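## Task

Transfer both orange caps from the tray into the round steel dish next to it. The dish must hold no cap of another color, and all the remaining caps that began in the tray must still be in the tray at the end. The tray and the dish are free to slide, so both must finish upright, resting directly on the table. At the end nothing may be moving, the hand may not squeeze any cap, the tray or the dish between two contacts (even slightly), and the robot may not bear over 20% of any of their weights, friction included. Release everything and pull the hand away before finishing.

## Robot and tools

Robot: a single six-joint arm carrying a five-fingered right hand. Because there is only one arm, every command row describes that one arm and hand.

Frames. The scene frame sits on the table top under the arm base: +z up, +y to the left when facing along +x. Positions are in metres, orientation is a quaternion in w,x,y,z order. The hand point is a spot 0.05 m in front of the palm where a pinch closes. Its own axes: +z runs along the extended fingers, +y points out of the palm, +x runs across the palm away from the thumb. Fingers extend 0.06-0.07 m past the point along +z. A wrist bracket on the little-finger side protrudes 0.03 m beyond the point along +y and 0.11 m across the palm; it can collide with things.

Command row: 14 numbers, each in [-1, 1], optionally followed by 6 stiffness scales (0 to 1, one per joint, base to gripper, kept until changed). Order: dx, dy, dz, rx, ry, rz, thumb_turn, thumb_bend, index, middle, ring, little, force_limit, speed.
- dx..rz are an offset, not a pose: the target relative to the hand point's measured pose when the action (or move) began, expressed in the hand point's own axes. 1.0 equals 0.6 m of travel or 180 degrees; rx, ry, rz form a single rotation vector. Every row in an action is measured from that same starting pose, not from the previous row.
- The six hand values are absolute motor targets: -1 fully open (thumb beside the palm, fingers straight), +1 fully closed (thumb opposite the fingers, fingers curled into the palm). A pinch is roughly thumb_turn +0.57, thumb_bend +0.75, index +0.22. A whole-hand wrap fits objects 0.035-0.08 m wide if the thumb is turned fully in first.
- force_limit maps linearly from about 0 N at -1 to 10 N at +1 at the fingertip (thumb motors up to 15 N); it only stops closing motion. speed maps from nearly zero at -1 to full at +1 (full stroke in 0.6 s). For a soft grip close at speed -0.9 or lower, since fast fingers overshoot the limit.

Tools.
- execute_actions(actions): a list of actions; each action is a list of up to 15 rows, one row per 1/30 s step; if fewer than 15 rows, the last is repeated. Empty list just reports state. Each step the command is clipped to within 100 mm and 16 degrees of the measured pose, so large offsets need several actions; arm motion trails commands by about 0.17 s.
- move(target, speed, stop_force, blocking): target is one row (offset from the pose in the latest result that reported one). Straight-line path, speed in m/s from 0.002 to 0.5 (default 0.25), rotation capped at twice that in rad/s; path lasts 0.5-10 s. stop_force (13-80 N) ends the path when the wrist sensor feels that much extra push against the direction of travel; use it only with slow, non-rotating moves, and omit it when lifting off something. blocking=false returns after 0.5 s while the arm keeps going; not allowed with stop_force. The result adds a move: line (done, contact, off_target, moving, held, fault) plus limits such as paced or held, and the distance left to target.
- wait(seconds): 0-10 s, arm keeps its last command; use wait(0) to poll a non-blocking move.
- stop(): brakes a running move.
- zoom_image(camera, region): camera is cam_high or cam_wrist; region [x0, y0, x1, y1] in pixels, at most 504 by 504. Both images are 672x504.
- show_instructions(): shows reference images.
- finished_scene(scene): ends scene 1 or 2 permanently; it reports success and gives the next task.

Results. The state line gives end_effector_position, end_effector_quat_wxyz and velocities; Hand target is where the controller is heading. Step readings list positions, with HELD marking clipped steps. "pose unreachable" means a clearance check altered the command. Wrist force and torque are in hand-point axes, carry offsets up to about 5.5 N and noise, and saturate near 100 N. hand_measured, hand_stopped_by (moving, target, force, stalled, fault) and hand_load_n follow the six hand-motor order; load near zero on all fingers usually means the object slipped away. Finger motors only start when their target changes by at least 0.01; to loosen, send a value more open than hand_measured.

Hazards. The arm is stiff: pushing past a contact without stop_force can trigger a fault stop, as does 150 N of external force or exceeding a joint torque limit (elbow 135 N m, wrists 48.6 N m); faults freeze the arm for 10 s. Holding loads heats motors (warning at 70 °C, braking at 85 °C). Do not drop caps, knock the tray or dish, or push anything off the table. Before finishing, open the hand, lift clear and make sure everything is still.

Each tool is called after "Call:" in YAML: its name, and indented under it one key for each argument.

Reference images:

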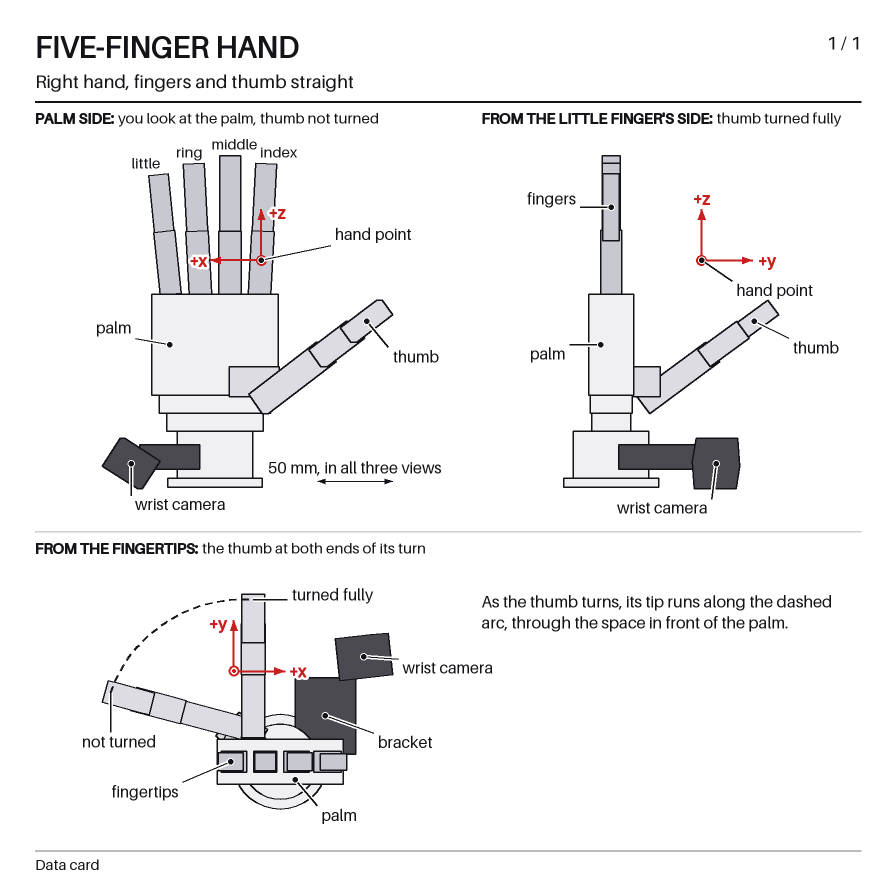

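## Session

Call:
execute_actions:
  actions: []

Scene clock: 0.00 s.
end_effector_position=(+0.9535, -0.2347, +0.1229) hand_measured=(-1.000, -1.000, -1.000, -1.000, -1.000, -1.000) hand_load_n=(+0.0, +0.0, +0.0, +0.0, +0.0, +0.0) hand_stopped_by=(target, target, target, target, target, target) hand_force_limit=0.00 hand_speed=-0.80 end_effector_quat_wxyz=(-0.118, +0.955, +0.267, +0.060) end_effector_velocity=(-0.001, -0.002, -0.000) end_effector_angular_velocity=(+0.001, +0.001, -0.004)
Joint positions: [-0.413 -0.573  0.831  1.375  1.309  0.585]
Joint velocities: [-0.002  0.     0.     0.    -0.     0.002]
Wrist force (N, on the end effector, along its own x y z axes, offset not removed): no reading
Wrist torque (N m, same axes, about the end effector's origin, offset not removed): no reading
Hand target: +0.953, -0.235, +0.123; -0.118, +0.955, +0.267, +0.060
Joint stiffness scale: [1. 1. 1. 1. 1. 1.]

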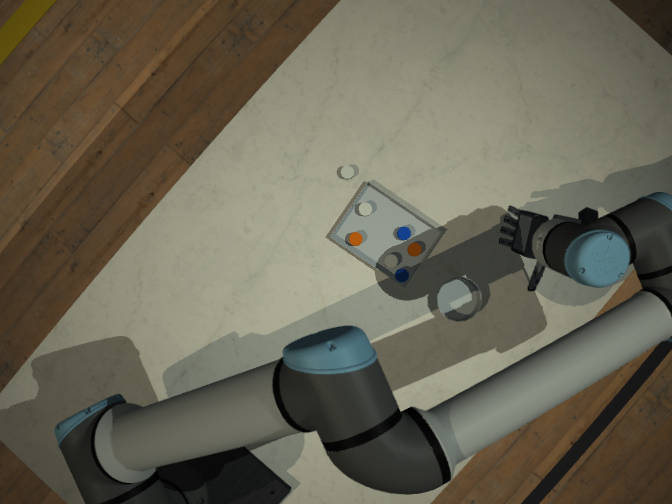

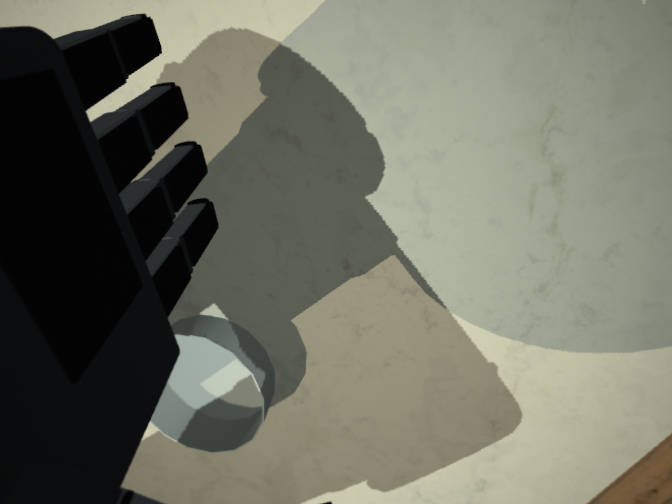

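Call:
zoom_image:
  camera: "cam_high"
  region: [300, 140, 520, 340]

Region (300, 140, 520, 340) of cam_high's 672x504 image, scaled by 2.291, with more detail than that image has; it fills the top 458 rows of this view, and the rest is white.

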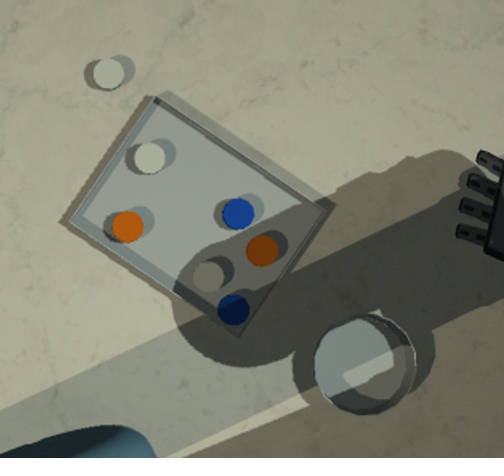

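Call:
move:
  target: [-0.0585, -0.387, -0.067, 0.119, 0.340, 0.538, 0.57, 0.3, -0.3, -1, -1, -1, 0.0, 0.3]
  speed: 0.25

Scene clock: 64.30 s.
end_effector_position=(+0.8010, -0.0714, +0.2003) hand_measured=(+0.570, +0.300, -0.300, -1.000, -1.000, -1.000) hand_load_n=(+0.0, +0.0, +0.0, +0.0, +0.0, +0.0) hand_stopped_by=(target, target, target, target, target, target) hand_force_limit=0.00 hand_speed=0.30 end_effector_quat_wxyz=(-0.372, +0.647, -0.576, +0.333) end_effector_velocity=(+0.000, -0.003, -0.002) end_effector_angular_velocity=(+0.005, -0.000, -0.018)
Joint positions: [-0.471 -1.276  1.843  0.044  1.055  2.811]
Joint velocities: [-0.001  0.     0.004 -0.01   0.011  0.016]
Wrist force (N, on the end effector, along its own x y z axes, offset not removed): [-0.2 0.3 -1.8]
Wrist torque (N m, same axes, about the end effector's origin, offset not removed): [0.51 0.36 0.13]
Hand target: +0.800, -0.069, +0.200; -0.372, +0.646, -0.577, +0.333
Off the commanded pose: 0.002 m, 0 deg.
Joint stiffness scale: [1. 1. 1. 1. 1. 1.]
move: done
camera_calibration (this result's frames):
cam_wrist: T_world_to_cam=[[-0.504679, 0.0467561, -0.86204, 0.5788], [-0.493335, 0.803814, 0.33242, 0.389706], [0.708463, 0.59304, -0.382602, -0.316278], [0, 0, 0, 1]] pos_world=[0.708435, -0.152748, 0.248395]

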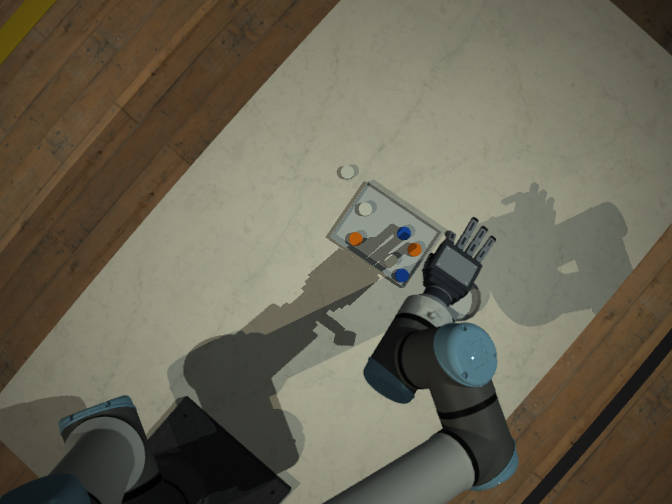

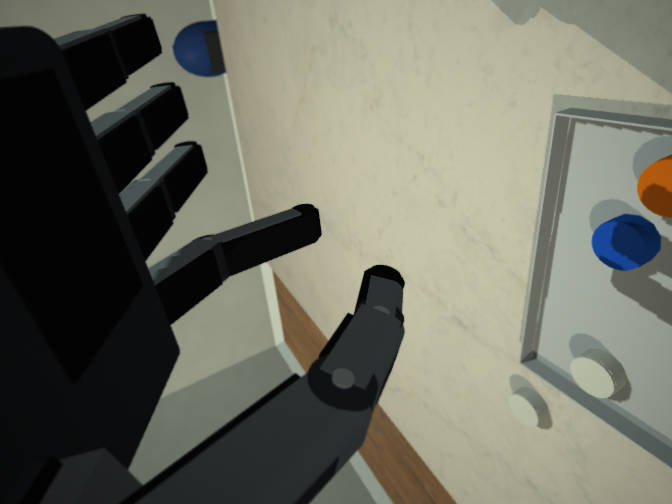

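Call:
zoom_image:
  camera: "cam_high"
  region: [320, 160, 540, 360]

Region (320, 160, 540, 360) of cam_high's 672x504 image, scaled by 2.291, with more detail than that image has; it fills the top 458 rows of this view, and the rest is white.

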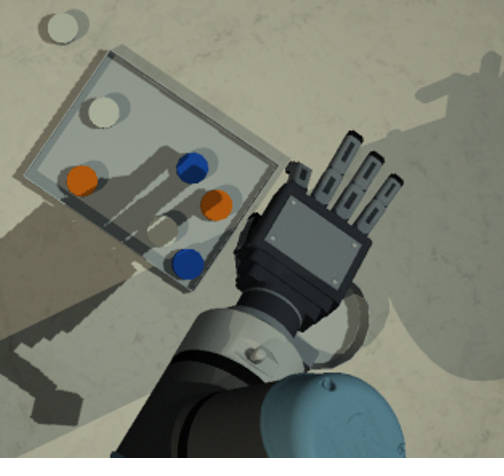

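Call:
move:
  target: [-0.0413, 0.1542, 0.0673, 0, 0, 0, 0.57, 0.3, -0.3, -1, -1, -1, 0.0, 0.3]
  speed: 0.2

Scene clock: 79.97 s.
end_effector_position=(+0.7877, -0.0503, +0.1011) hand_measured=(+0.570, +0.300, -0.300, -1.000, -1.000, -1.000) hand_load_n=(+0.0, +0.0, +0.0, +0.0, +0.0, +0.0) hand_stopped_by=(target, target, target, target, target, target) hand_force_limit=0.00 hand_speed=0.30 end_effector_quat_wxyz=(-0.372, +0.647, -0.576, +0.334) end_effector_velocity=(+0.003, -0.000, +0.001) end_effector_angular_velocity=(-0.004, -0.009, -0.000)
Joint positions: [-0.449 -1.198  1.948 -0.148  1.074  2.825]
Joint velocities: [ 0.002 -0.     0.    -0.011  0.001  0.002]
Wrist force (N, on the end effector, along its own x y z axes, offset not removed): [-0.7 1.6 -2.1]
Wrist torque (N m, same axes, about the end effector's origin, offset not removed): [0.81 0.29 -0.08]
Hand target: +0.787, -0.048, +0.100; -0.372, +0.647, -0.576, +0.333
Off the commanded pose: 0.002 m, 0 deg.
Joint stiffness scale: [1. 1. 1. 1. 1. 1.]
move: done
camera_calibration (this result's frames):
cam_wrist: T_world_to_cam=[[-0.504018, 0.0461707, -0.862458, 0.485024], [-0.493241, 0.804331, 0.331308, 0.399235], [0.708998, 0.592385, -0.382624, -0.357786], [0, 0, 0, 1]] pos_world=[0.69505, -0.131563, 0.149146]

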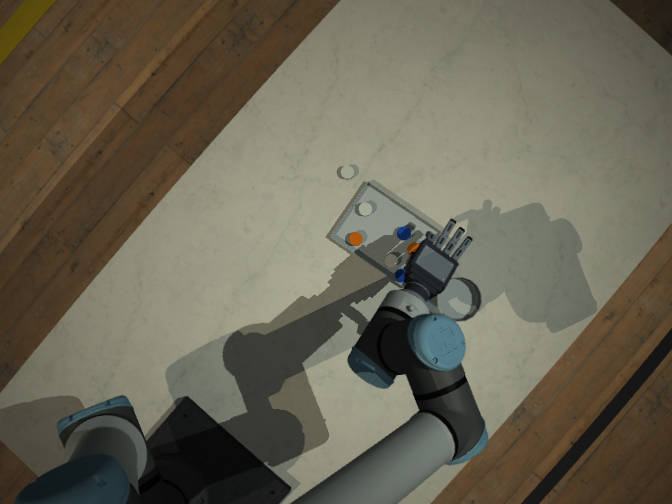

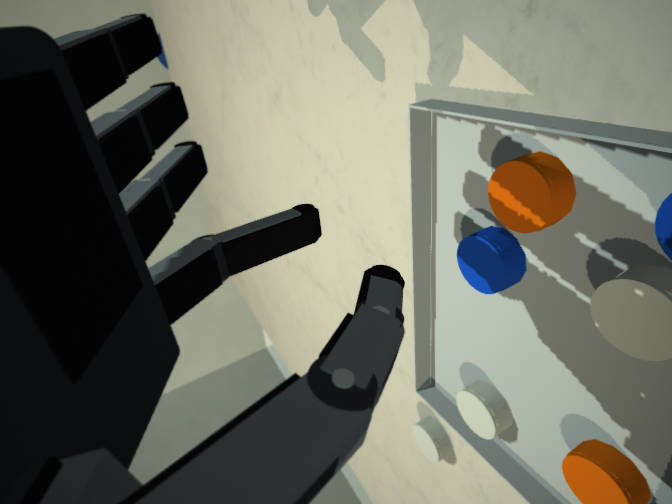

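Call:
move:
  target: [-0.0056, 0.0812, 0.0463, 0, 0, 0, 0.57, 0.1, -0.5, -1, -1, -1, 0.0, 0.3]
  speed: 0.1

Scene clock: 96.17 s.
end_effector_position=(+0.7878, -0.0492, +0.0464) hand_measured=(+0.570, +0.100, -0.500, -1.000, -1.000, -1.000) hand_load_n=(+0.0, +0.0, +0.0, +0.0, +0.0, +0.0) hand_stopped_by=(target, target, target, target, target, target) hand_force_limit=0.00 hand_speed=0.30 end_effector_quat_wxyz=(-0.372, +0.646, -0.576, +0.335) end_effector_velocity=(+0.003, -0.001, +0.001) end_effector_angular_velocity=(-0.004, -0.010, -0.001)
Joint positions: [-0.446 -1.129  1.974 -0.246  1.077  2.827]
Joint velocities: [ 0.    -0.    -0.    -0.011  0.001  0.002]
Wrist force (N, on the end effector, along its own x y z axes, offset not removed): [4.7 -3.7 -1.2]
Wrist torque (N m, same axes, about the end effector's origin, offset not removed): [-0.04 -0.35 0.19]
Hand target: +0.787, -0.047, +0.045; -0.372, +0.647, -0.576, +0.334
Off the commanded pose: 0.003 m, 0 deg.
Joint stiffness scale: [1. 1. 1. 1. 1. 1.]
move: done
camera_calibration (this result's frames):
cam_wrist: T_world_to_cam=[[-0.503126, 0.0455279, -0.863013, 0.437137], [-0.493184, 0.804911, 0.329983, 0.416597], [0.709672, 0.591647, -0.382518, -0.380056], [0, 0, 0, 1]] pos_world=[0.695108, -0.130366, 0.0944068]

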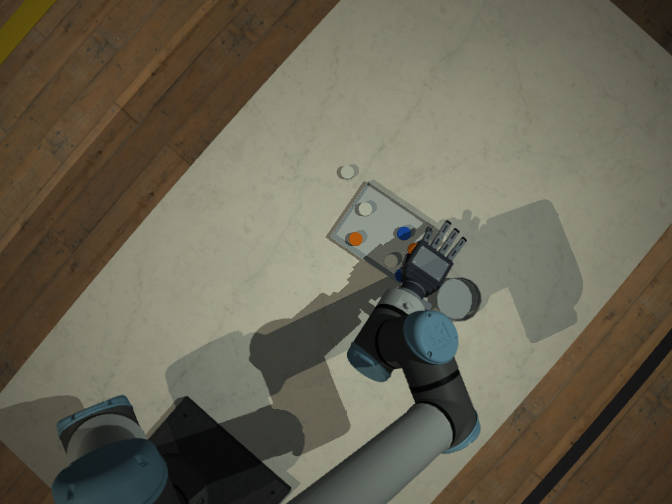

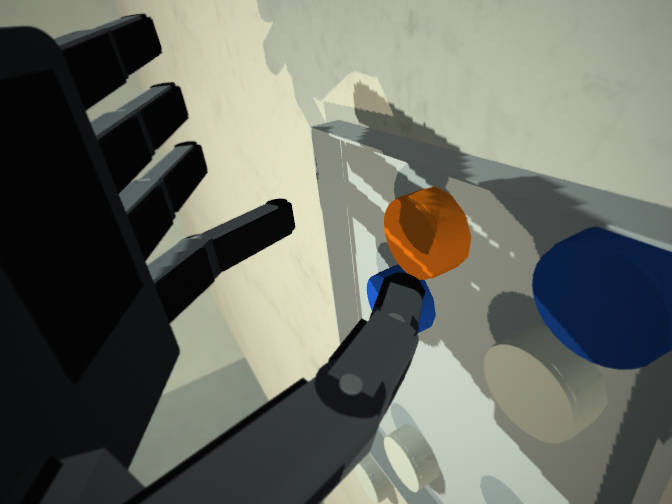

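Call:
move:
  target: [-0.0035, 0.0267, 0.0147, 0, 0, 0, 0.57, 0.1, -0.5, -1, -1, -1, 0.0, 0.3]
  speed: 0.05

Scene clock: 101.10 s.
end_effector_position=(+0.7885, -0.0494, +0.0298) hand_measured=(+0.570, +0.100, -0.500, -1.000, -1.000, -1.000) hand_load_n=(+0.0, +0.0, +0.0, +0.0, +0.0, +0.0) hand_stopped_by=(target, target, target, target, target, target) hand_force_limit=0.00 hand_speed=0.30 end_effector_quat_wxyz=(-0.372, +0.646, -0.576, +0.336) end_effector_velocity=(+0.002, +0.002, +0.001) end_effector_angular_velocity=(-0.002, -0.007, +0.003)
Joint positions: [-0.446 -1.107  1.981 -0.277  1.078  2.827]
Joint velocities: [ 0.003  0.     0.    -0.008 -0.001  0.001]
Wrist force (N, on the end effector, along its own x y z axes, offset not removed): [-1.2 2.3 -1.3]
Wrist torque (N m, same axes, about the end effector's origin, offset not removed): [0.56 0.47 0.05]
Hand target: +0.787, -0.047, +0.028; -0.372, +0.646, -0.576, +0.335
Off the commanded pose: 0.003 m, 0 deg.
Joint stiffness scale: [1. 1. 1. 1. 1. 1.]
move: done
camera_calibration (this result's frames):
cam_wrist: T_world_to_cam=[[-0.501338, 0.0444626, -0.864108, 0.421765], [-0.49347, 0.805645, 0.327755, 0.422916], [0.710737, 0.590728, -0.381959, -0.387648], [0, 0, 0, 1]] pos_world=[0.695659, -0.130478, 0.0777716]

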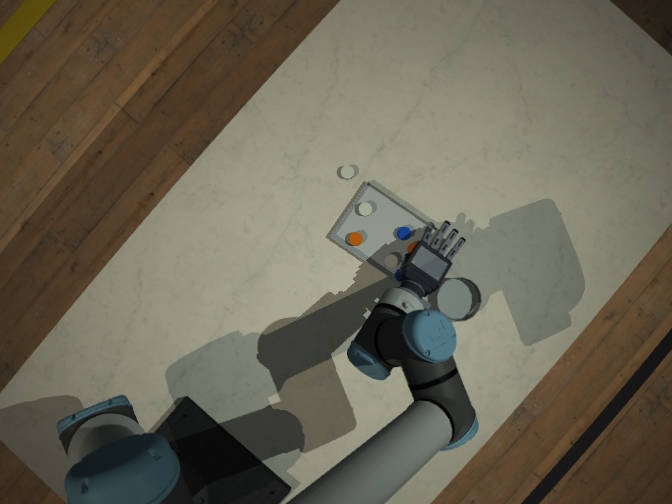

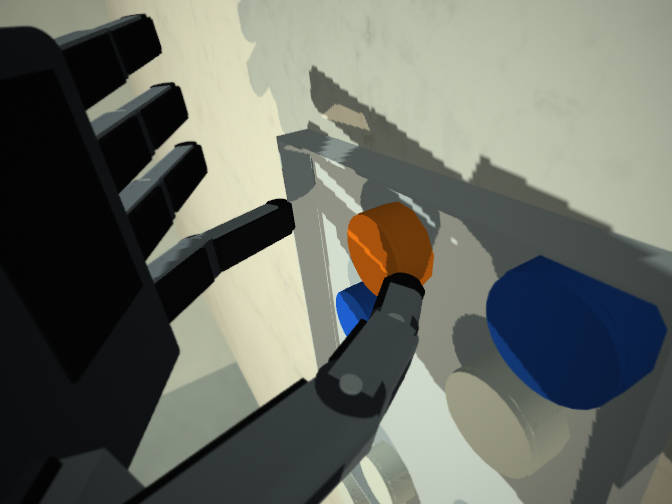

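Call:
move:
  target: [-0.0043, 0.0183, 0.0082, 0, 0, 0, 0.57, 0.1, -0.5, -1, -1, -1, 0.0, 0.3]
  speed: 0.03

Scene clock: 106.10 s.
end_effector_position=(+0.7885, -0.0493, +0.0198) hand_measured=(+0.570, +0.100, -0.500, -1.000, -1.000, -1.000) hand_load_n=(+0.0, +0.0, +0.0, +0.0, +0.0, +0.0) hand_stopped_by=(target, target, target, target, target, target) hand_force_limit=0.00 hand_speed=0.30 end_effector_quat_wxyz=(-0.372, +0.646, -0.575, +0.337) end_effector_velocity=(+0.002, +0.001, +0.000) end_effector_angular_velocity=(-0.002, -0.006, +0.003)
Joint positions: [-0.445 -1.093  1.986 -0.298  1.079  2.827]
Joint velocities: [ 0.002  0.     0.    -0.007 -0.001  0.001]
Wrist force (N, on the end effector, along its own x y z axes, offset not removed): [-2.1 1.9 -3.3]
Wrist torque (N m, same axes, about the end effector's origin, offset not removed): [0.83 0.68 0.14]
Hand target: +0.787, -0.047, +0.018; -0.372, +0.646, -0.576, +0.336
Off the commanded pose: 0.003 m, 0 deg.
Joint stiffness scale: [1. 1. 1. 1. 1. 1.]
move: done
camera_calibration (this result's frames):
cam_wrist: T_world_to_cam=[[-0.49913, 0.0431896, -0.86545, 0.41135], [-0.493902, 0.806459, 0.325093, 0.42661], [0.711991, 0.589711, -0.381196, -0.392567], [0, 0, 0, 1]] pos_world=[0.695525, -0.130308, 0.0676704]

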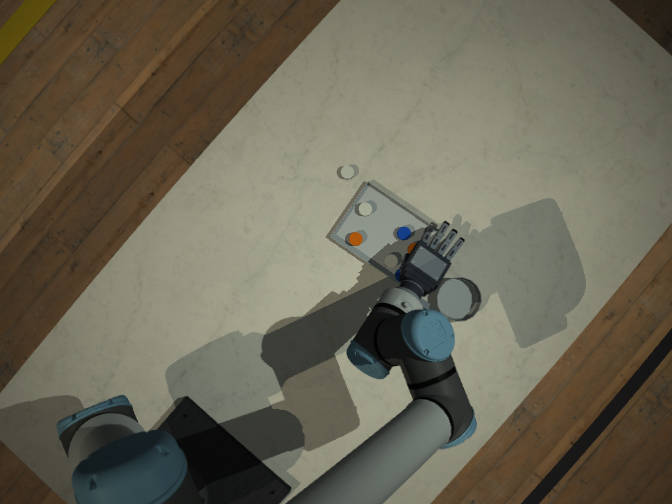

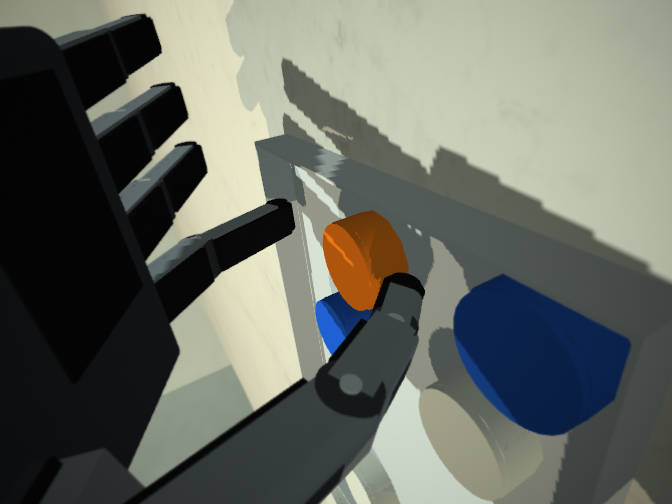

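Call:
move:
  target: [-0.003, 0.0087, 0.004, 0, 0, 0, 0.57, 0.1, -0.5, -1, -1, -1, 0.0, 0.3]
  speed: 0.02

Call:
execute_actions:
  actions:
    - [[0,0,0,0,0,0, 0.57, 0.6, 0.2, -1, -1, -1, -0.3, -0.6]]
    - [[0,0,0,0,0,0, 0.57, 0.6, 0.2, -1, -1, -1, -0.3, -0.6]]
    - [[0,0,0,0,0,0, 0.57, 0.6, 0.2, -1, -1, -1, -0.3, -0.6]]

Scene clock: 111.70 s.
end_effector_position=(+0.7900, -0.0501, +0.0174) hand_measured=(+0.570, +0.100, -0.500, -1.000, -1.000, -1.000) hand_load_n=(+0.5, -0.5, +0.0, +0.0, +0.0, +0.0) hand_stopped_by=(target, target, target, target, target, target) hand_force_limit=0.00 hand_speed=0.30 end_effector_quat_wxyz=(-0.372, +0.646, -0.574, +0.339) end_effector_velocity=(+0.001, -0.000, +0.000) end_effector_angular_velocity=(-0.003, -0.006, +0.001)
Joint positions: [-0.445 -1.089  1.986 -0.307  1.079  2.827]
Joint velocities: [ 0.     0.     0.    -0.007 -0.    -0.001]
Wrist force (N, on the end effector, along its own x y z axes, offset not removed): [1.7 0.9 -2.9]
Wrist torque (N m, same axes, about the end effector's origin, offset not removed): [0.71 -0.12 0.36]
Hand target: +0.788, -0.048, +0.014; -0.372, +0.646, -0.575, +0.337
Off the commanded pose: 0.005 m, 0 deg.
Joint stiffness scale: [1. 1. 1. 1. 1. 1.]
move: off_target
camera_calibration (this result's frames):
cam_wrist: T_world_to_cam=[[-0.495608, 0.0414074, -0.867559, 0.407191], [-0.49506, 0.807252, 0.32134, 0.429753], [0.713645, 0.588752, -0.379581, -0.395472], [0, 0, 0, 1]] pos_world=[0.696787, -0.130945, 0.0650516]

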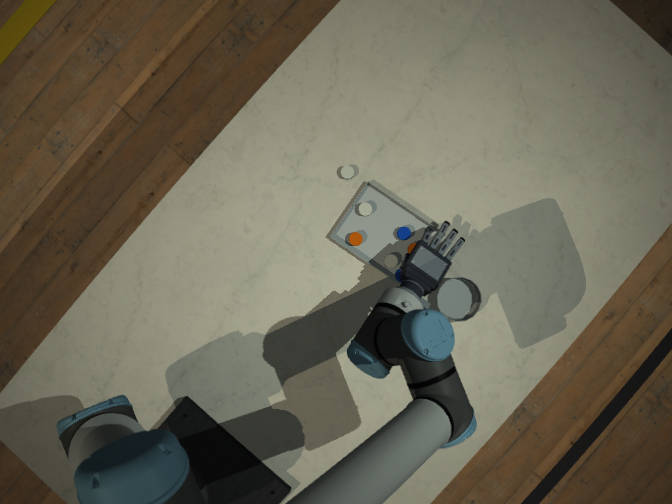

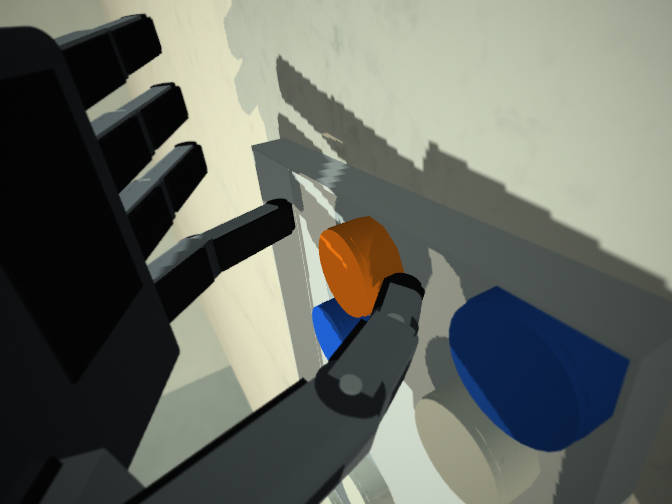

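Scene clock: 113.20 s.
end_effector_position=(+0.7903, -0.0503, +0.0178) hand_measured=(+0.570, +0.342, -0.104, -1.000, -1.000, -1.000) hand_load_n=(-0.5, +5.5, +8.0, +0.0, +0.0, +0.0) hand_stopped_by=(target, force, force, target, target, target) hand_force_limit=-0.30 hand_speed=-0.60 end_effector_quat_wxyz=(-0.372, +0.646, -0.574, +0.340) end_effector_velocity=(+0.000, -0.001, +0.000) end_effector_angular_velocity=(-0.002, -0.001, +0.001)
Joint positions: [-0.445 -1.09   1.986 -0.308  1.079  2.827]
Joint velocities: [-0.001 -0.     0.    -0.001 -0.001 -0.003]
Wrist force (N, on the end effector, along its own x y z axes, offset not removed): [1.5 -1.2 -2.1]
Wrist torque (N m, same axes, about the end effector's origin, offset not removed): [0.40 0.02 0.31]
Hand target: +0.790, -0.050, +0.018; -0.372, +0.646, -0.574, +0.340
Off the commanded pose: 0.000 m, 0 deg.
Joint stiffness scale: [1. 1. 1. 1. 1. 1.]
Step readings (end_effector_position; steps 1 to 15: 1st action; 16 to 30: 2nd action; 31 to 45: 3rd action):
0: (+0.7900, -0.0501, +0.0174)
1: (+0.7900, -0.0501, +0.0174)
2: (+0.7901, -0.0501, +0.0174)
4: (+0.7901, -0.0501, +0.0174)
8: (+0.7901, -0.0501, +0.0174)
15: (+0.7901, -0.0501, +0.0174)
16: (+0.7901, -0.0501, +0.0174)
17: (+0.7901, -0.0501, +0.0174)
19: (+0.7903, -0.0503, +0.0177)
23: (+0.7903, -0.0503, +0.0178)
30: (+0.7903, -0.0503, +0.0178)
31: (+0.7903, -0.0503, +0.0178)
32: (+0.7903, -0.0503, +0.0178)
34: (+0.7903, -0.0503, +0.0178)
38: (+0.7903, -0.0503, +0.0178)
45: end_effector_position above
camera_calibration (this result's frames):
cam_wrist: T_world_to_cam=[[-0.494594, 0.0408981, -0.868162, 0.406959], [-0.495438, 0.807438, 0.32029, 0.430231], [0.714086, 0.588534, -0.379091, -0.395804], [0, 0, 0, 1]] pos_world=[0.69707, -0.131084, 0.0654625]

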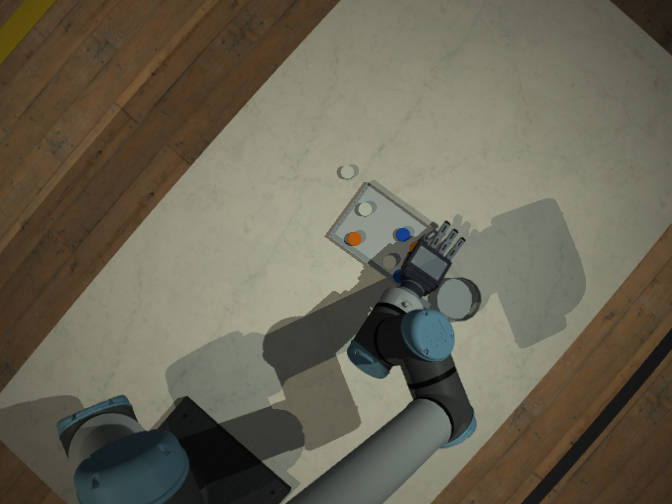

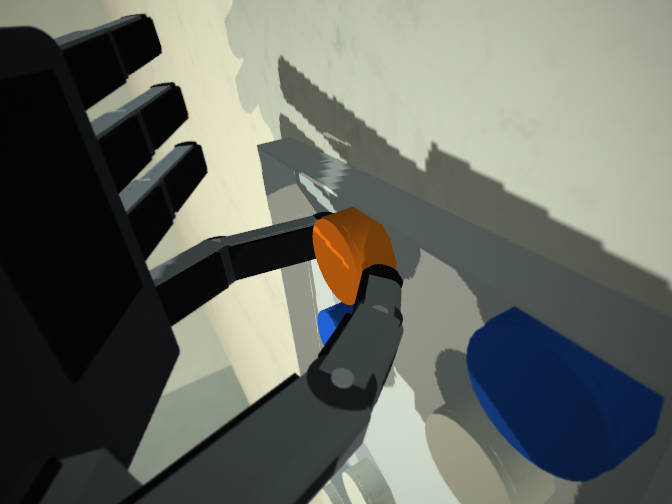

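Call:
move:
  target: [0, -0.1155, -0.0667, 0, 0, 0, 0.57, 0.6, 0.2, -1, -1, -1, -0.3, -0.6]
  speed: 0.08

Scene clock: 117.00 s.
end_effector_position=(+0.7885, -0.0489, +0.0967) hand_measured=(+0.570, +0.342, -0.104, -1.000, -1.000, -1.000) hand_load_n=(-0.5, +5.5, +8.0, +0.0, +0.0, +0.0) hand_stopped_by=(target, force, force, target, target, target) hand_force_limit=-0.30 hand_speed=-0.60 end_effector_quat_wxyz=(-0.372, +0.646, -0.574, +0.340) end_effector_velocity=(-0.003, +0.002, -0.001) end_effector_angular_velocity=(+0.005, +0.012, -0.001)
Joint positions: [-0.445 -1.195  1.957 -0.173  1.079  2.827]
Joint velocities: [ 0.001 -0.     0.     0.013  0.002  0.   ]
Wrist force (N, on the end effector, along its own x y z axes, offset not removed): [-2.6 1.5 -2.2]
Wrist torque (N m, same axes, about the end effector's origin, offset not removed): [0.72 0.80 0.04]
Hand target: +0.789, -0.049, +0.098; -0.372, +0.646, -0.574, +0.340
Off the commanded pose: 0.002 m, 0 deg.
Joint stiffness scale: [1. 1. 1. 1. 1. 1.]
move: done
camera_calibration (this result's frames):
cam_wrist: T_world_to_cam=[[-0.4948, 0.0410023, -0.868039, 0.474594], [-0.495361, 0.8074, 0.320504, 0.402901], [0.713996, 0.588578, -0.37919, -0.365283], [0, 0, 0, 1]] pos_world=[0.695222, -0.129764, 0.144323]

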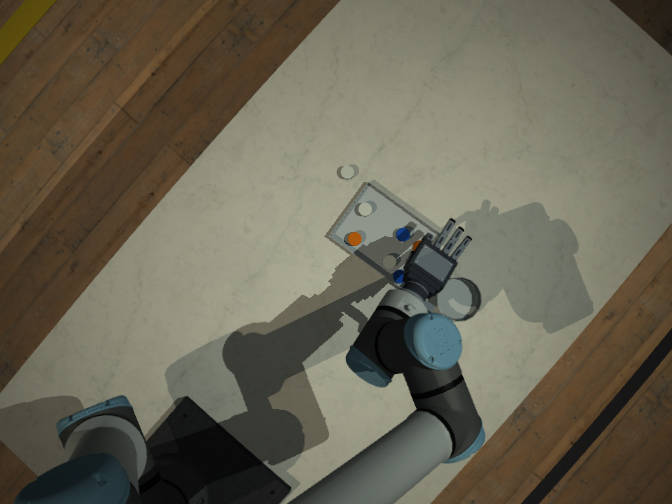

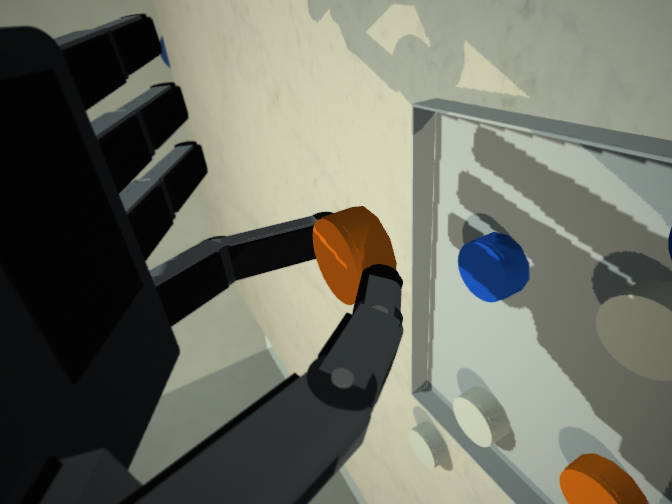

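Call:
move:
  target: [0.2338, 0.0365, -0.0408, 0, 0, 0, 0.57, 0.6, 0.2, -1, -1, -1, -0.3, -0.6]
  speed: 0.15

Scene clock: 127.80 s.
end_effector_position=(+0.7707, -0.1905, +0.0903) hand_measured=(+0.570, +0.342, -0.104, -1.000, -1.000, -1.000) hand_load_n=(-0.5, +5.5, +8.0, +0.0, +0.0, +0.0) hand_stopped_by=(target, force, force, target, target, target) hand_force_limit=-0.30 hand_speed=-0.60 end_effector_quat_wxyz=(-0.372, +0.645, -0.575, +0.340) end_effector_velocity=(-0.001, +0.002, +0.003) end_effector_angular_velocity=(+0.001, +0.001, +0.018)
Joint positions: [-0.665 -1.139  1.899 -0.086  0.904  2.675]
Joint velocities: [-0.002  0.    -0.005  0.016 -0.015 -0.015]
Wrist force (N, on the end effector, along its own x y z axes, offset not removed): [3.2 -3.5 -6.7]
Wrist torque (N m, same axes, about the end effector's origin, offset not removed): [0.32 0.01 0.27]
Hand target: +0.772, -0.192, +0.091; -0.372, +0.646, -0.574, +0.340
Off the commanded pose: 0.002 m, 0 deg.
Joint stiffness scale: [1. 1. 1. 1. 1. 1.]
move: done
camera_calibration (this result's frames):
cam_wrist: T_world_to_cam=[[-0.495669, 0.0440367, -0.867395, 0.467257], [-0.492373, 0.808468, 0.322409, 0.508147], [0.715459, 0.58689, -0.37905, -0.273143], [0, 0, 0, 1]] pos_world=[0.677225, -0.271093, 0.137931]

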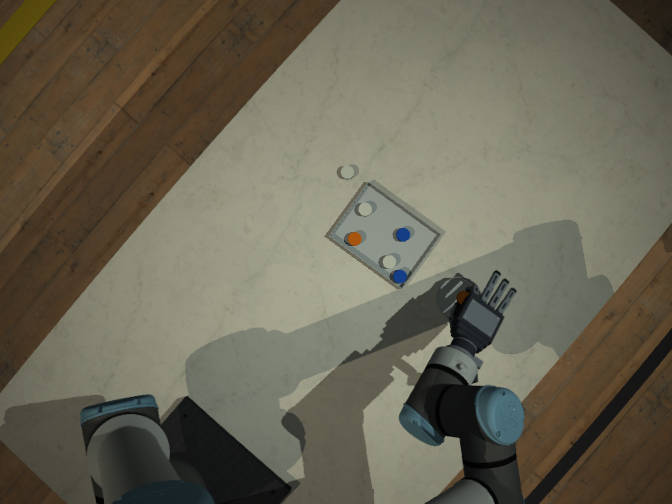

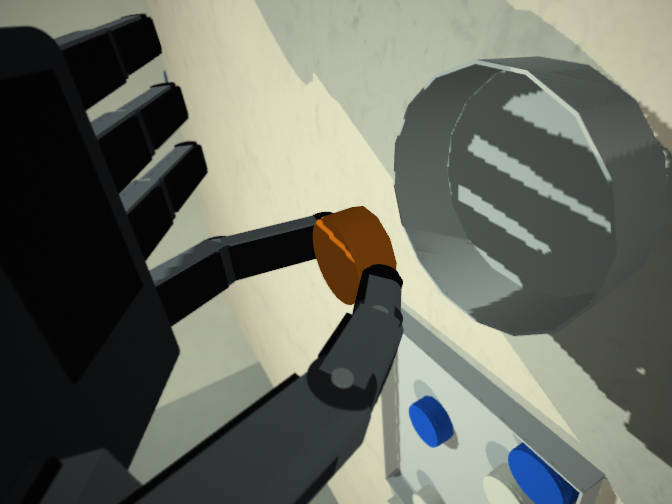

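Call:
move:
  target: [0.0125, 0.0878, 0.0323, 0, 0, 0, 0.57, 0.6, 0.2, -1, -1, -1, -0.3, -0.6]
  speed: 0.06

Scene clock: 141.30 s.
end_effector_position=(+0.7639, -0.1991, +0.0363) hand_measured=(+0.570, +0.342, -0.104, -1.000, -1.000, -1.000) hand_load_n=(-0.5, +5.5, +8.0, +0.0, +0.0, +0.0) hand_stopped_by=(target, force, force, target, target, target) hand_force_limit=-0.30 hand_speed=-0.60 end_effector_quat_wxyz=(-0.372, +0.645, -0.575, +0.340) end_effector_velocity=(+0.002, -0.000, +0.001) end_effector_angular_velocity=(-0.007, -0.008, +0.004)
Joint positions: [-0.683 -1.073  1.926 -0.17   0.889  2.661]
Joint velocities: [ 0.001 -0.001  0.    -0.009 -0.002 -0.002]
Wrist force (N, on the end effector, along its own x y z axes, offset not removed): [-7.7 3.2 -3.6]
Wrist torque (N m, same axes, about the end effector's origin, offset not removed): [1.05 1.55 -0.19]
Hand target: +0.762, -0.199, +0.035; -0.372, +0.645, -0.575, +0.340
Off the commanded pose: 0.002 m, 0 deg.
Joint stiffness scale: [1. 1. 1. 1. 1. 1.]
move: done
camera_calibration (this result's frames):
cam_wrist: T_world_to_cam=[[-0.49534, 0.0437727, -0.867596, 0.417139], [-0.49267, 0.808423, 0.322069, 0.529414], [0.715482, 0.586972, -0.378879, -0.28373], [0, 0, 0, 1]] pos_world=[0.670456, -0.279708, 0.0839]

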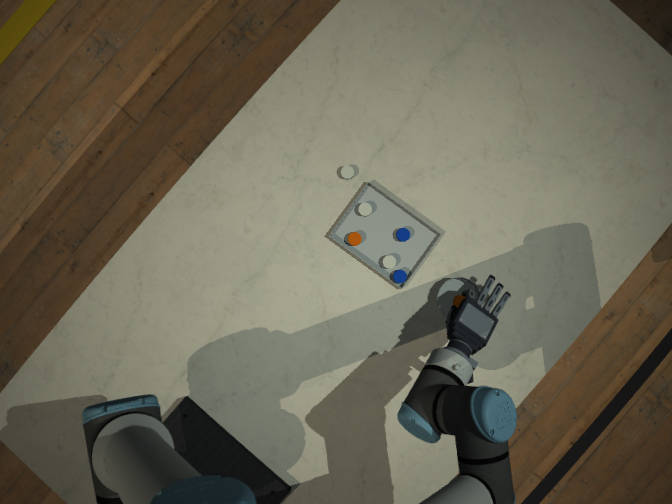

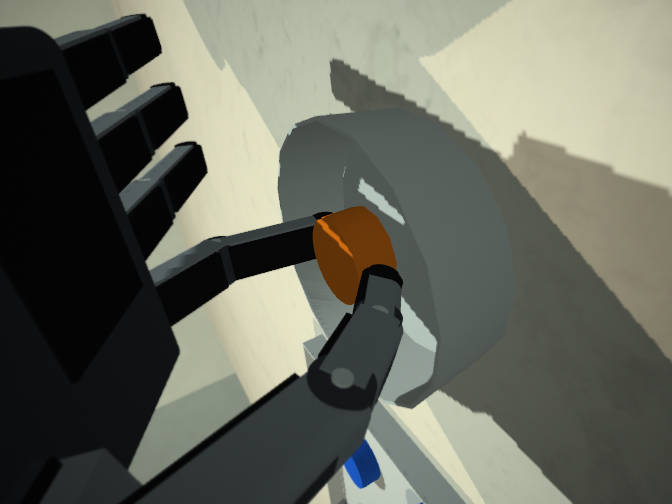

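Call:
execute_actions:
  actions:
    - [[0,0,0,0,0,0, 0.57, 0.15, -0.4, -1, -1, -1, -0.3, 0.0]]
    - [[0,0,0,0,0,0, 0.57, 0.15, -0.4, -1, -1, -1, -0.3, 0.0]]

Call:
move:
  target: [0, -0.1443, -0.0833, 0, 0, 0, 0.57, 0.15, -0.4, -1, -1, -1, -0.3, 0.0]
  speed: 0.1

Scene clock: 145.63 s.
end_effector_position=(+0.7641, -0.1992, +0.0364) hand_measured=(+0.570, +0.150, -0.400, -1.000, -1.000, -1.000) hand_load_n=(+0.0, +0.0, +0.0, +0.0, +0.0, +0.0) hand_stopped_by=(target, target, target, target, target, target) hand_force_limit=-0.30 hand_speed=0.00 end_effector_quat_wxyz=(-0.372, +0.645, -0.575, +0.340) end_effector_velocity=(+0.000, +0.001, +0.000) end_effector_angular_velocity=(+0.000, +0.000, +0.001)
Joint positions: [-0.683 -1.073  1.926 -0.171  0.889  2.661]
Joint velocities: [ 0.001 -0.    -0.     0.001 -0.001 -0.   ]
Wrist force (N, on the end effector, along its own x y z axes, offset not removed): [-0.9 8.1 2.1]
Wrist torque (N m, same axes, about the end effector's origin, offset not removed): [1.44 0.34 0.18]
Hand target: +0.764, -0.199, +0.036; -0.372, +0.645, -0.575, +0.340
Off the commanded pose: 0.000 m, 0 deg.
Joint stiffness scale: [1. 1. 1. 1. 1. 1.]
Step readings (end_effector_position; steps 1 to 15: 1st action; 16 to 30: 2nd action):
0: (+0.7641, -0.1992, +0.0364)
1: (+0.7641, -0.1992, +0.0364)
2: (+0.7641, -0.1992, +0.0364)
4: (+0.7641, -0.1992, +0.0364)
8: (+0.7641, -0.1992, +0.0364)
15: (+0.7641, -0.1992, +0.0364)
16: (+0.7641, -0.1992, +0.0364)
17: (+0.7641, -0.1992, +0.0364)
19: (+0.7641, -0.1992, +0.0364)
23: (+0.7641, -0.1992, +0.0364)
30: end_effector_position above
camera_calibration (this result's frames):
cam_wrist: T_world_to_cam=[[-0.494789, 0.0432644, -0.867935, 0.416755], [-0.49304, 0.808475, 0.321371, 0.52987], [0.715608, 0.586938, -0.378694, -0.283883], [0, 0, 0, 1]] pos_world=[0.670602, -0.279796, 0.0839266]

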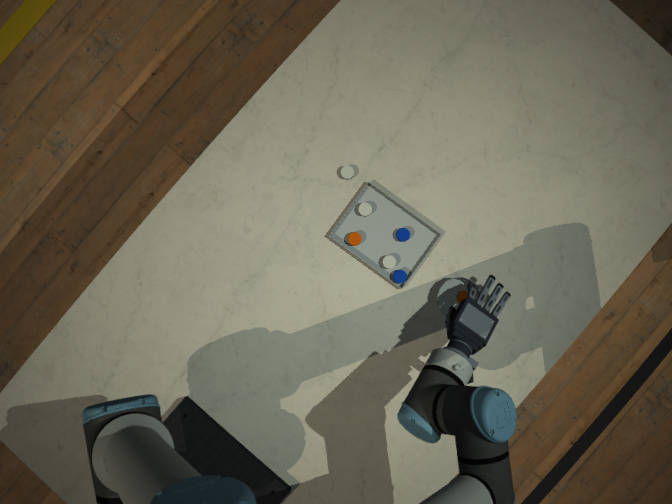

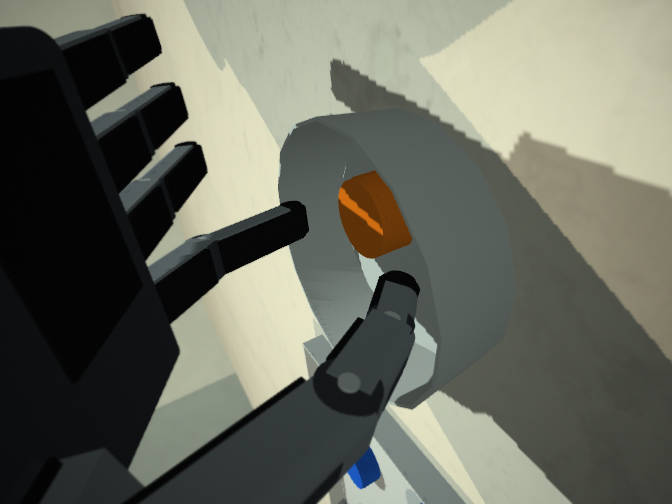

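Scene clock: 147.17 s.
end_effector_position=(+0.7624, -0.1972, +0.1354) hand_measured=(+0.570, +0.150, -0.400, -1.000, -1.000, -1.000) hand_load_n=(+0.0, +0.0, +0.0, +0.0, +0.0, +0.0) hand_stopped_by=(target, target, target, target, target, target) hand_force_limit=-0.30 hand_speed=0.00 end_effector_quat_wxyz=(-0.372, +0.645, -0.575, +0.340) end_effector_velocity=(-0.003, +0.002, -0.001) end_effector_angular_velocity=(+0.007, +0.010, -0.000)
Joint positions: [-0.683 -1.196  1.884 -0.006  0.889  2.661]
Joint velocities: [-0.001  0.    -0.     0.013  0.    -0.002]
Wrist force (N, on the end effector, along its own x y z axes, offset not removed): [0.2 3.6 -1.6]
Wrist torque (N m, same axes, about the end effector's origin, offset not removed): [0.89 0.23 0.36]
Hand target: +0.763, -0.198, +0.136; -0.372, +0.645, -0.575, +0.340
Off the commanded pose: 0.002 m, 0 deg.
Joint stiffness scale: [1. 1. 1. 1. 1. 1.]
move: done
camera_calibration (this result's frames):
cam_wrist: T_world_to_cam=[[-0.49494, 0.0433932, -0.867843, 0.501899], [-0.492983, 0.808428, 0.321576, 0.495526], [0.715543, 0.586993, -0.378732, -0.246299], [0, 0, 0, 1]] pos_world=[0.668934, -0.277801, 0.182938]

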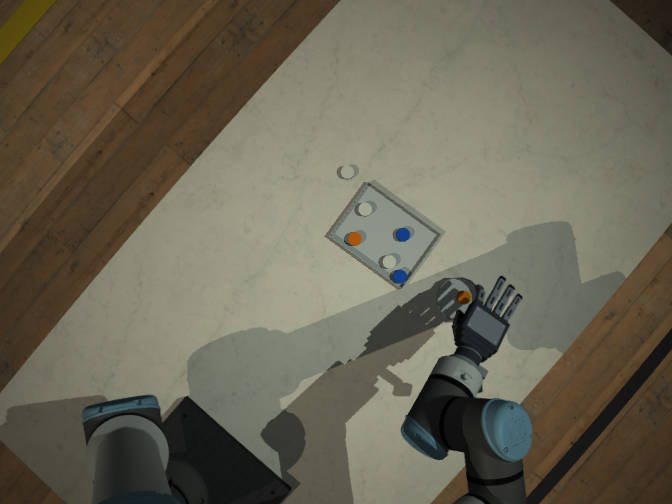

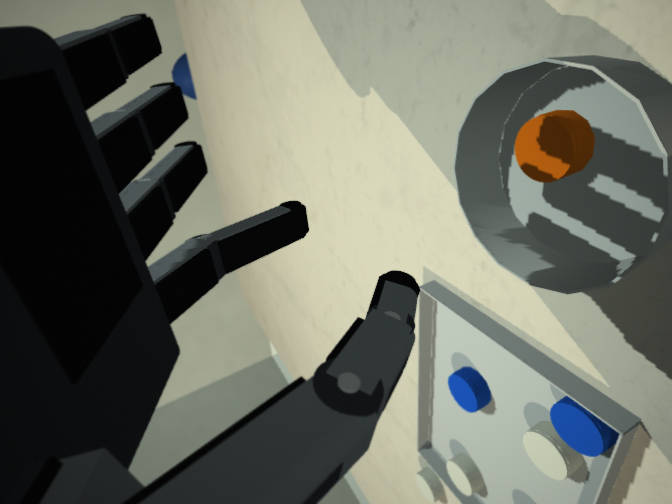

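Call:
move:
  target: [-0.447, 0.0613, 0.0013, 0.0055, -0.442, -0.250, 0.57, 0.1, -0.5, -1, -1, -1, 0.0, 0.3]
  speed: 0.25

Scene clock: 163.60 s.
end_effector_position=(+0.7162, +0.0675, +0.1010) hand_measured=(+0.570, +0.100, -0.500, -1.000, -1.000, -1.000) hand_load_n=(+0.0, +0.0, +0.0, +0.0, +0.0, +0.0) hand_stopped_by=(target, target, target, target, target, target) hand_force_limit=0.00 hand_speed=0.30 end_effector_quat_wxyz=(-0.504, +0.861, +0.057, -0.027) end_effector_velocity=(+0.001, -0.001, +0.003) end_effector_angular_velocity=(+0.001, -0.004, +0.016)
Joint positions: [-0.374 -0.737  1.539  1.491  0.706  0.697]
Joint velocities: [ 0.001 -0.    -0.005  0.017  0.008 -0.02 ]
Wrist force (N, on the end effector, along its own x y z axes, offset not removed): [0.2 3.3 -1.3]
Wrist torque (N m, same axes, about the end effector's origin, offset not removed): [0.80 0.26 0.20]
Hand target: +0.717, +0.067, +0.101; -0.504, +0.861, +0.059, -0.028
Off the commanded pose: 0.001 m, 0 deg.
Joint stiffness scale: [1. 1. 1. 1. 1. 1.]
move: done
camera_calibration (this result's frames):
cam_wrist: T_world_to_cam=[[-0.0342367, -0.493478, -0.869084, 0.144151], [-0.799305, -0.508498, 0.32022, 0.578228], [-0.599949, 0.705627, -0.37703, 0.552302], [0, 0, 0, 1]] pos_world=[0.798469, -0.0245557, 0.148354]

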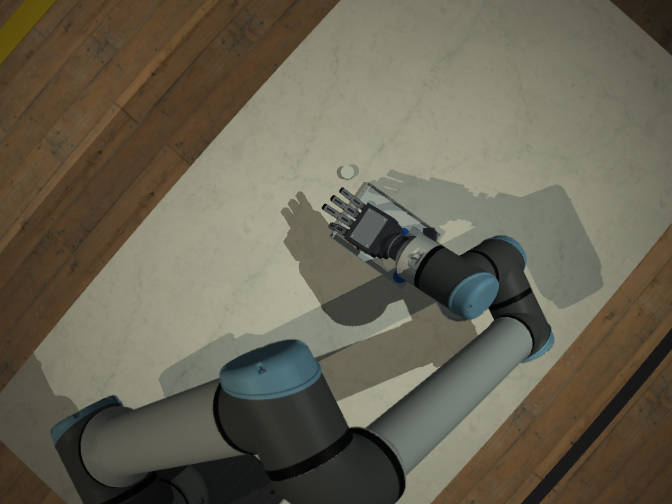

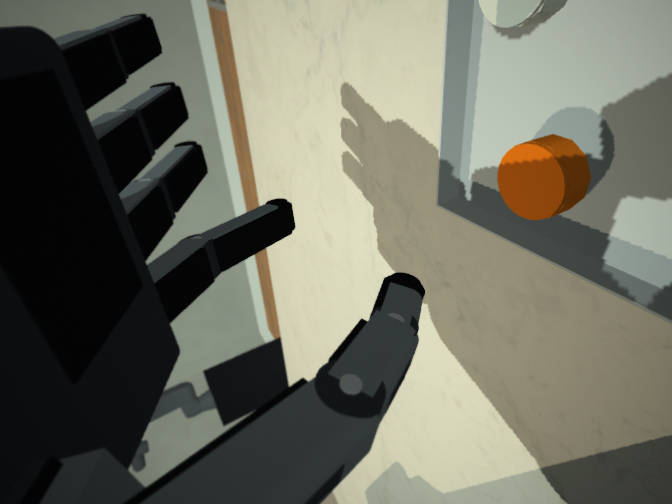

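Call:
move:
  target: [0.0064, 0.0976, 0.0508, 0, 0, 0, 0.57, 0.1, -0.5, -1, -1, -1, 0.0, 0.3]
  speed: 0.08

Scene clock: 173.83 s.
end_effector_position=(+0.7189, +0.0659, +0.0346) hand_measured=(+0.570, +0.100, -0.500, -1.000, -1.000, -1.000) hand_load_n=(+0.0, +0.0, +0.0, +0.0, +0.0, +0.0) hand_stopped_by=(target, target, target, target, target, target) hand_force_limit=0.00 hand_speed=0.30 end_effector_quat_wxyz=(-0.505, +0.861, +0.057, -0.029) end_effector_velocity=(+0.005, -0.002, +0.001) end_effector_angular_velocity=(-0.005, -0.013, +0.001)
Joint positions: [-0.374 -0.651  1.523  1.425  0.707  0.697]
Joint velocities: [ 0.001 -0.    -0.009 -0.004 -0.    -0.001]
Wrist force (N, on the end effector, along its own x y z axes, offset not removed): [-1.4 -1.8 -2.7]
Wrist torque (N m, same axes, about the end effector's origin, offset not removed): [0.25 0.62 -0.15]
Hand target: +0.721, +0.066, +0.035; -0.504, +0.861, +0.057, -0.027
Off the commanded pose: 0.002 m, 0 deg.
Joint stiffness scale: [1. 1. 1. 1. 1. 1.]
move: done
camera_calibration (this result's frames):
cam_wrist: T_world_to_cam=[[-0.0369917, -0.492388, -0.869589, 0.0876498], [-0.797827, -0.509442, 0.3224, 0.599819], [-0.601751, 0.705708, -0.373995, 0.531215], [0, 0, 0, 1]] pos_world=[0.801453, -0.0261519, 0.0815093]

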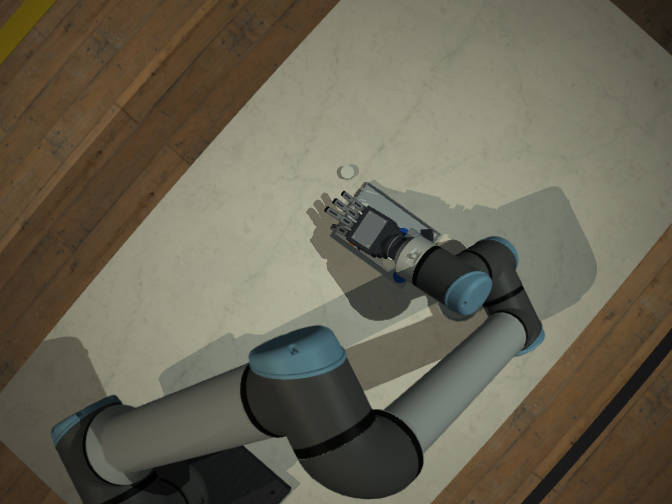

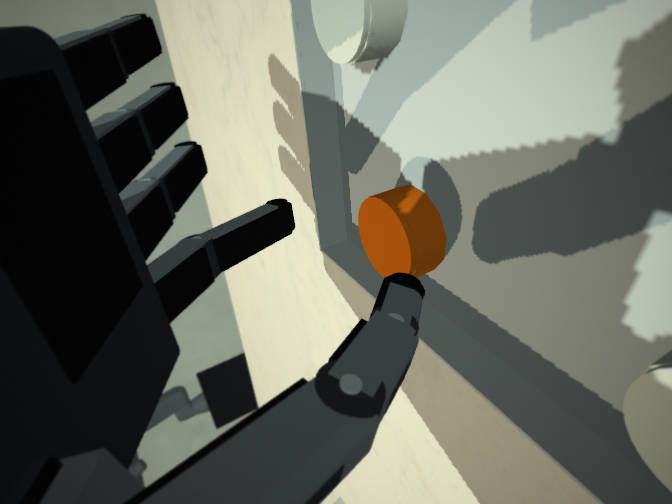

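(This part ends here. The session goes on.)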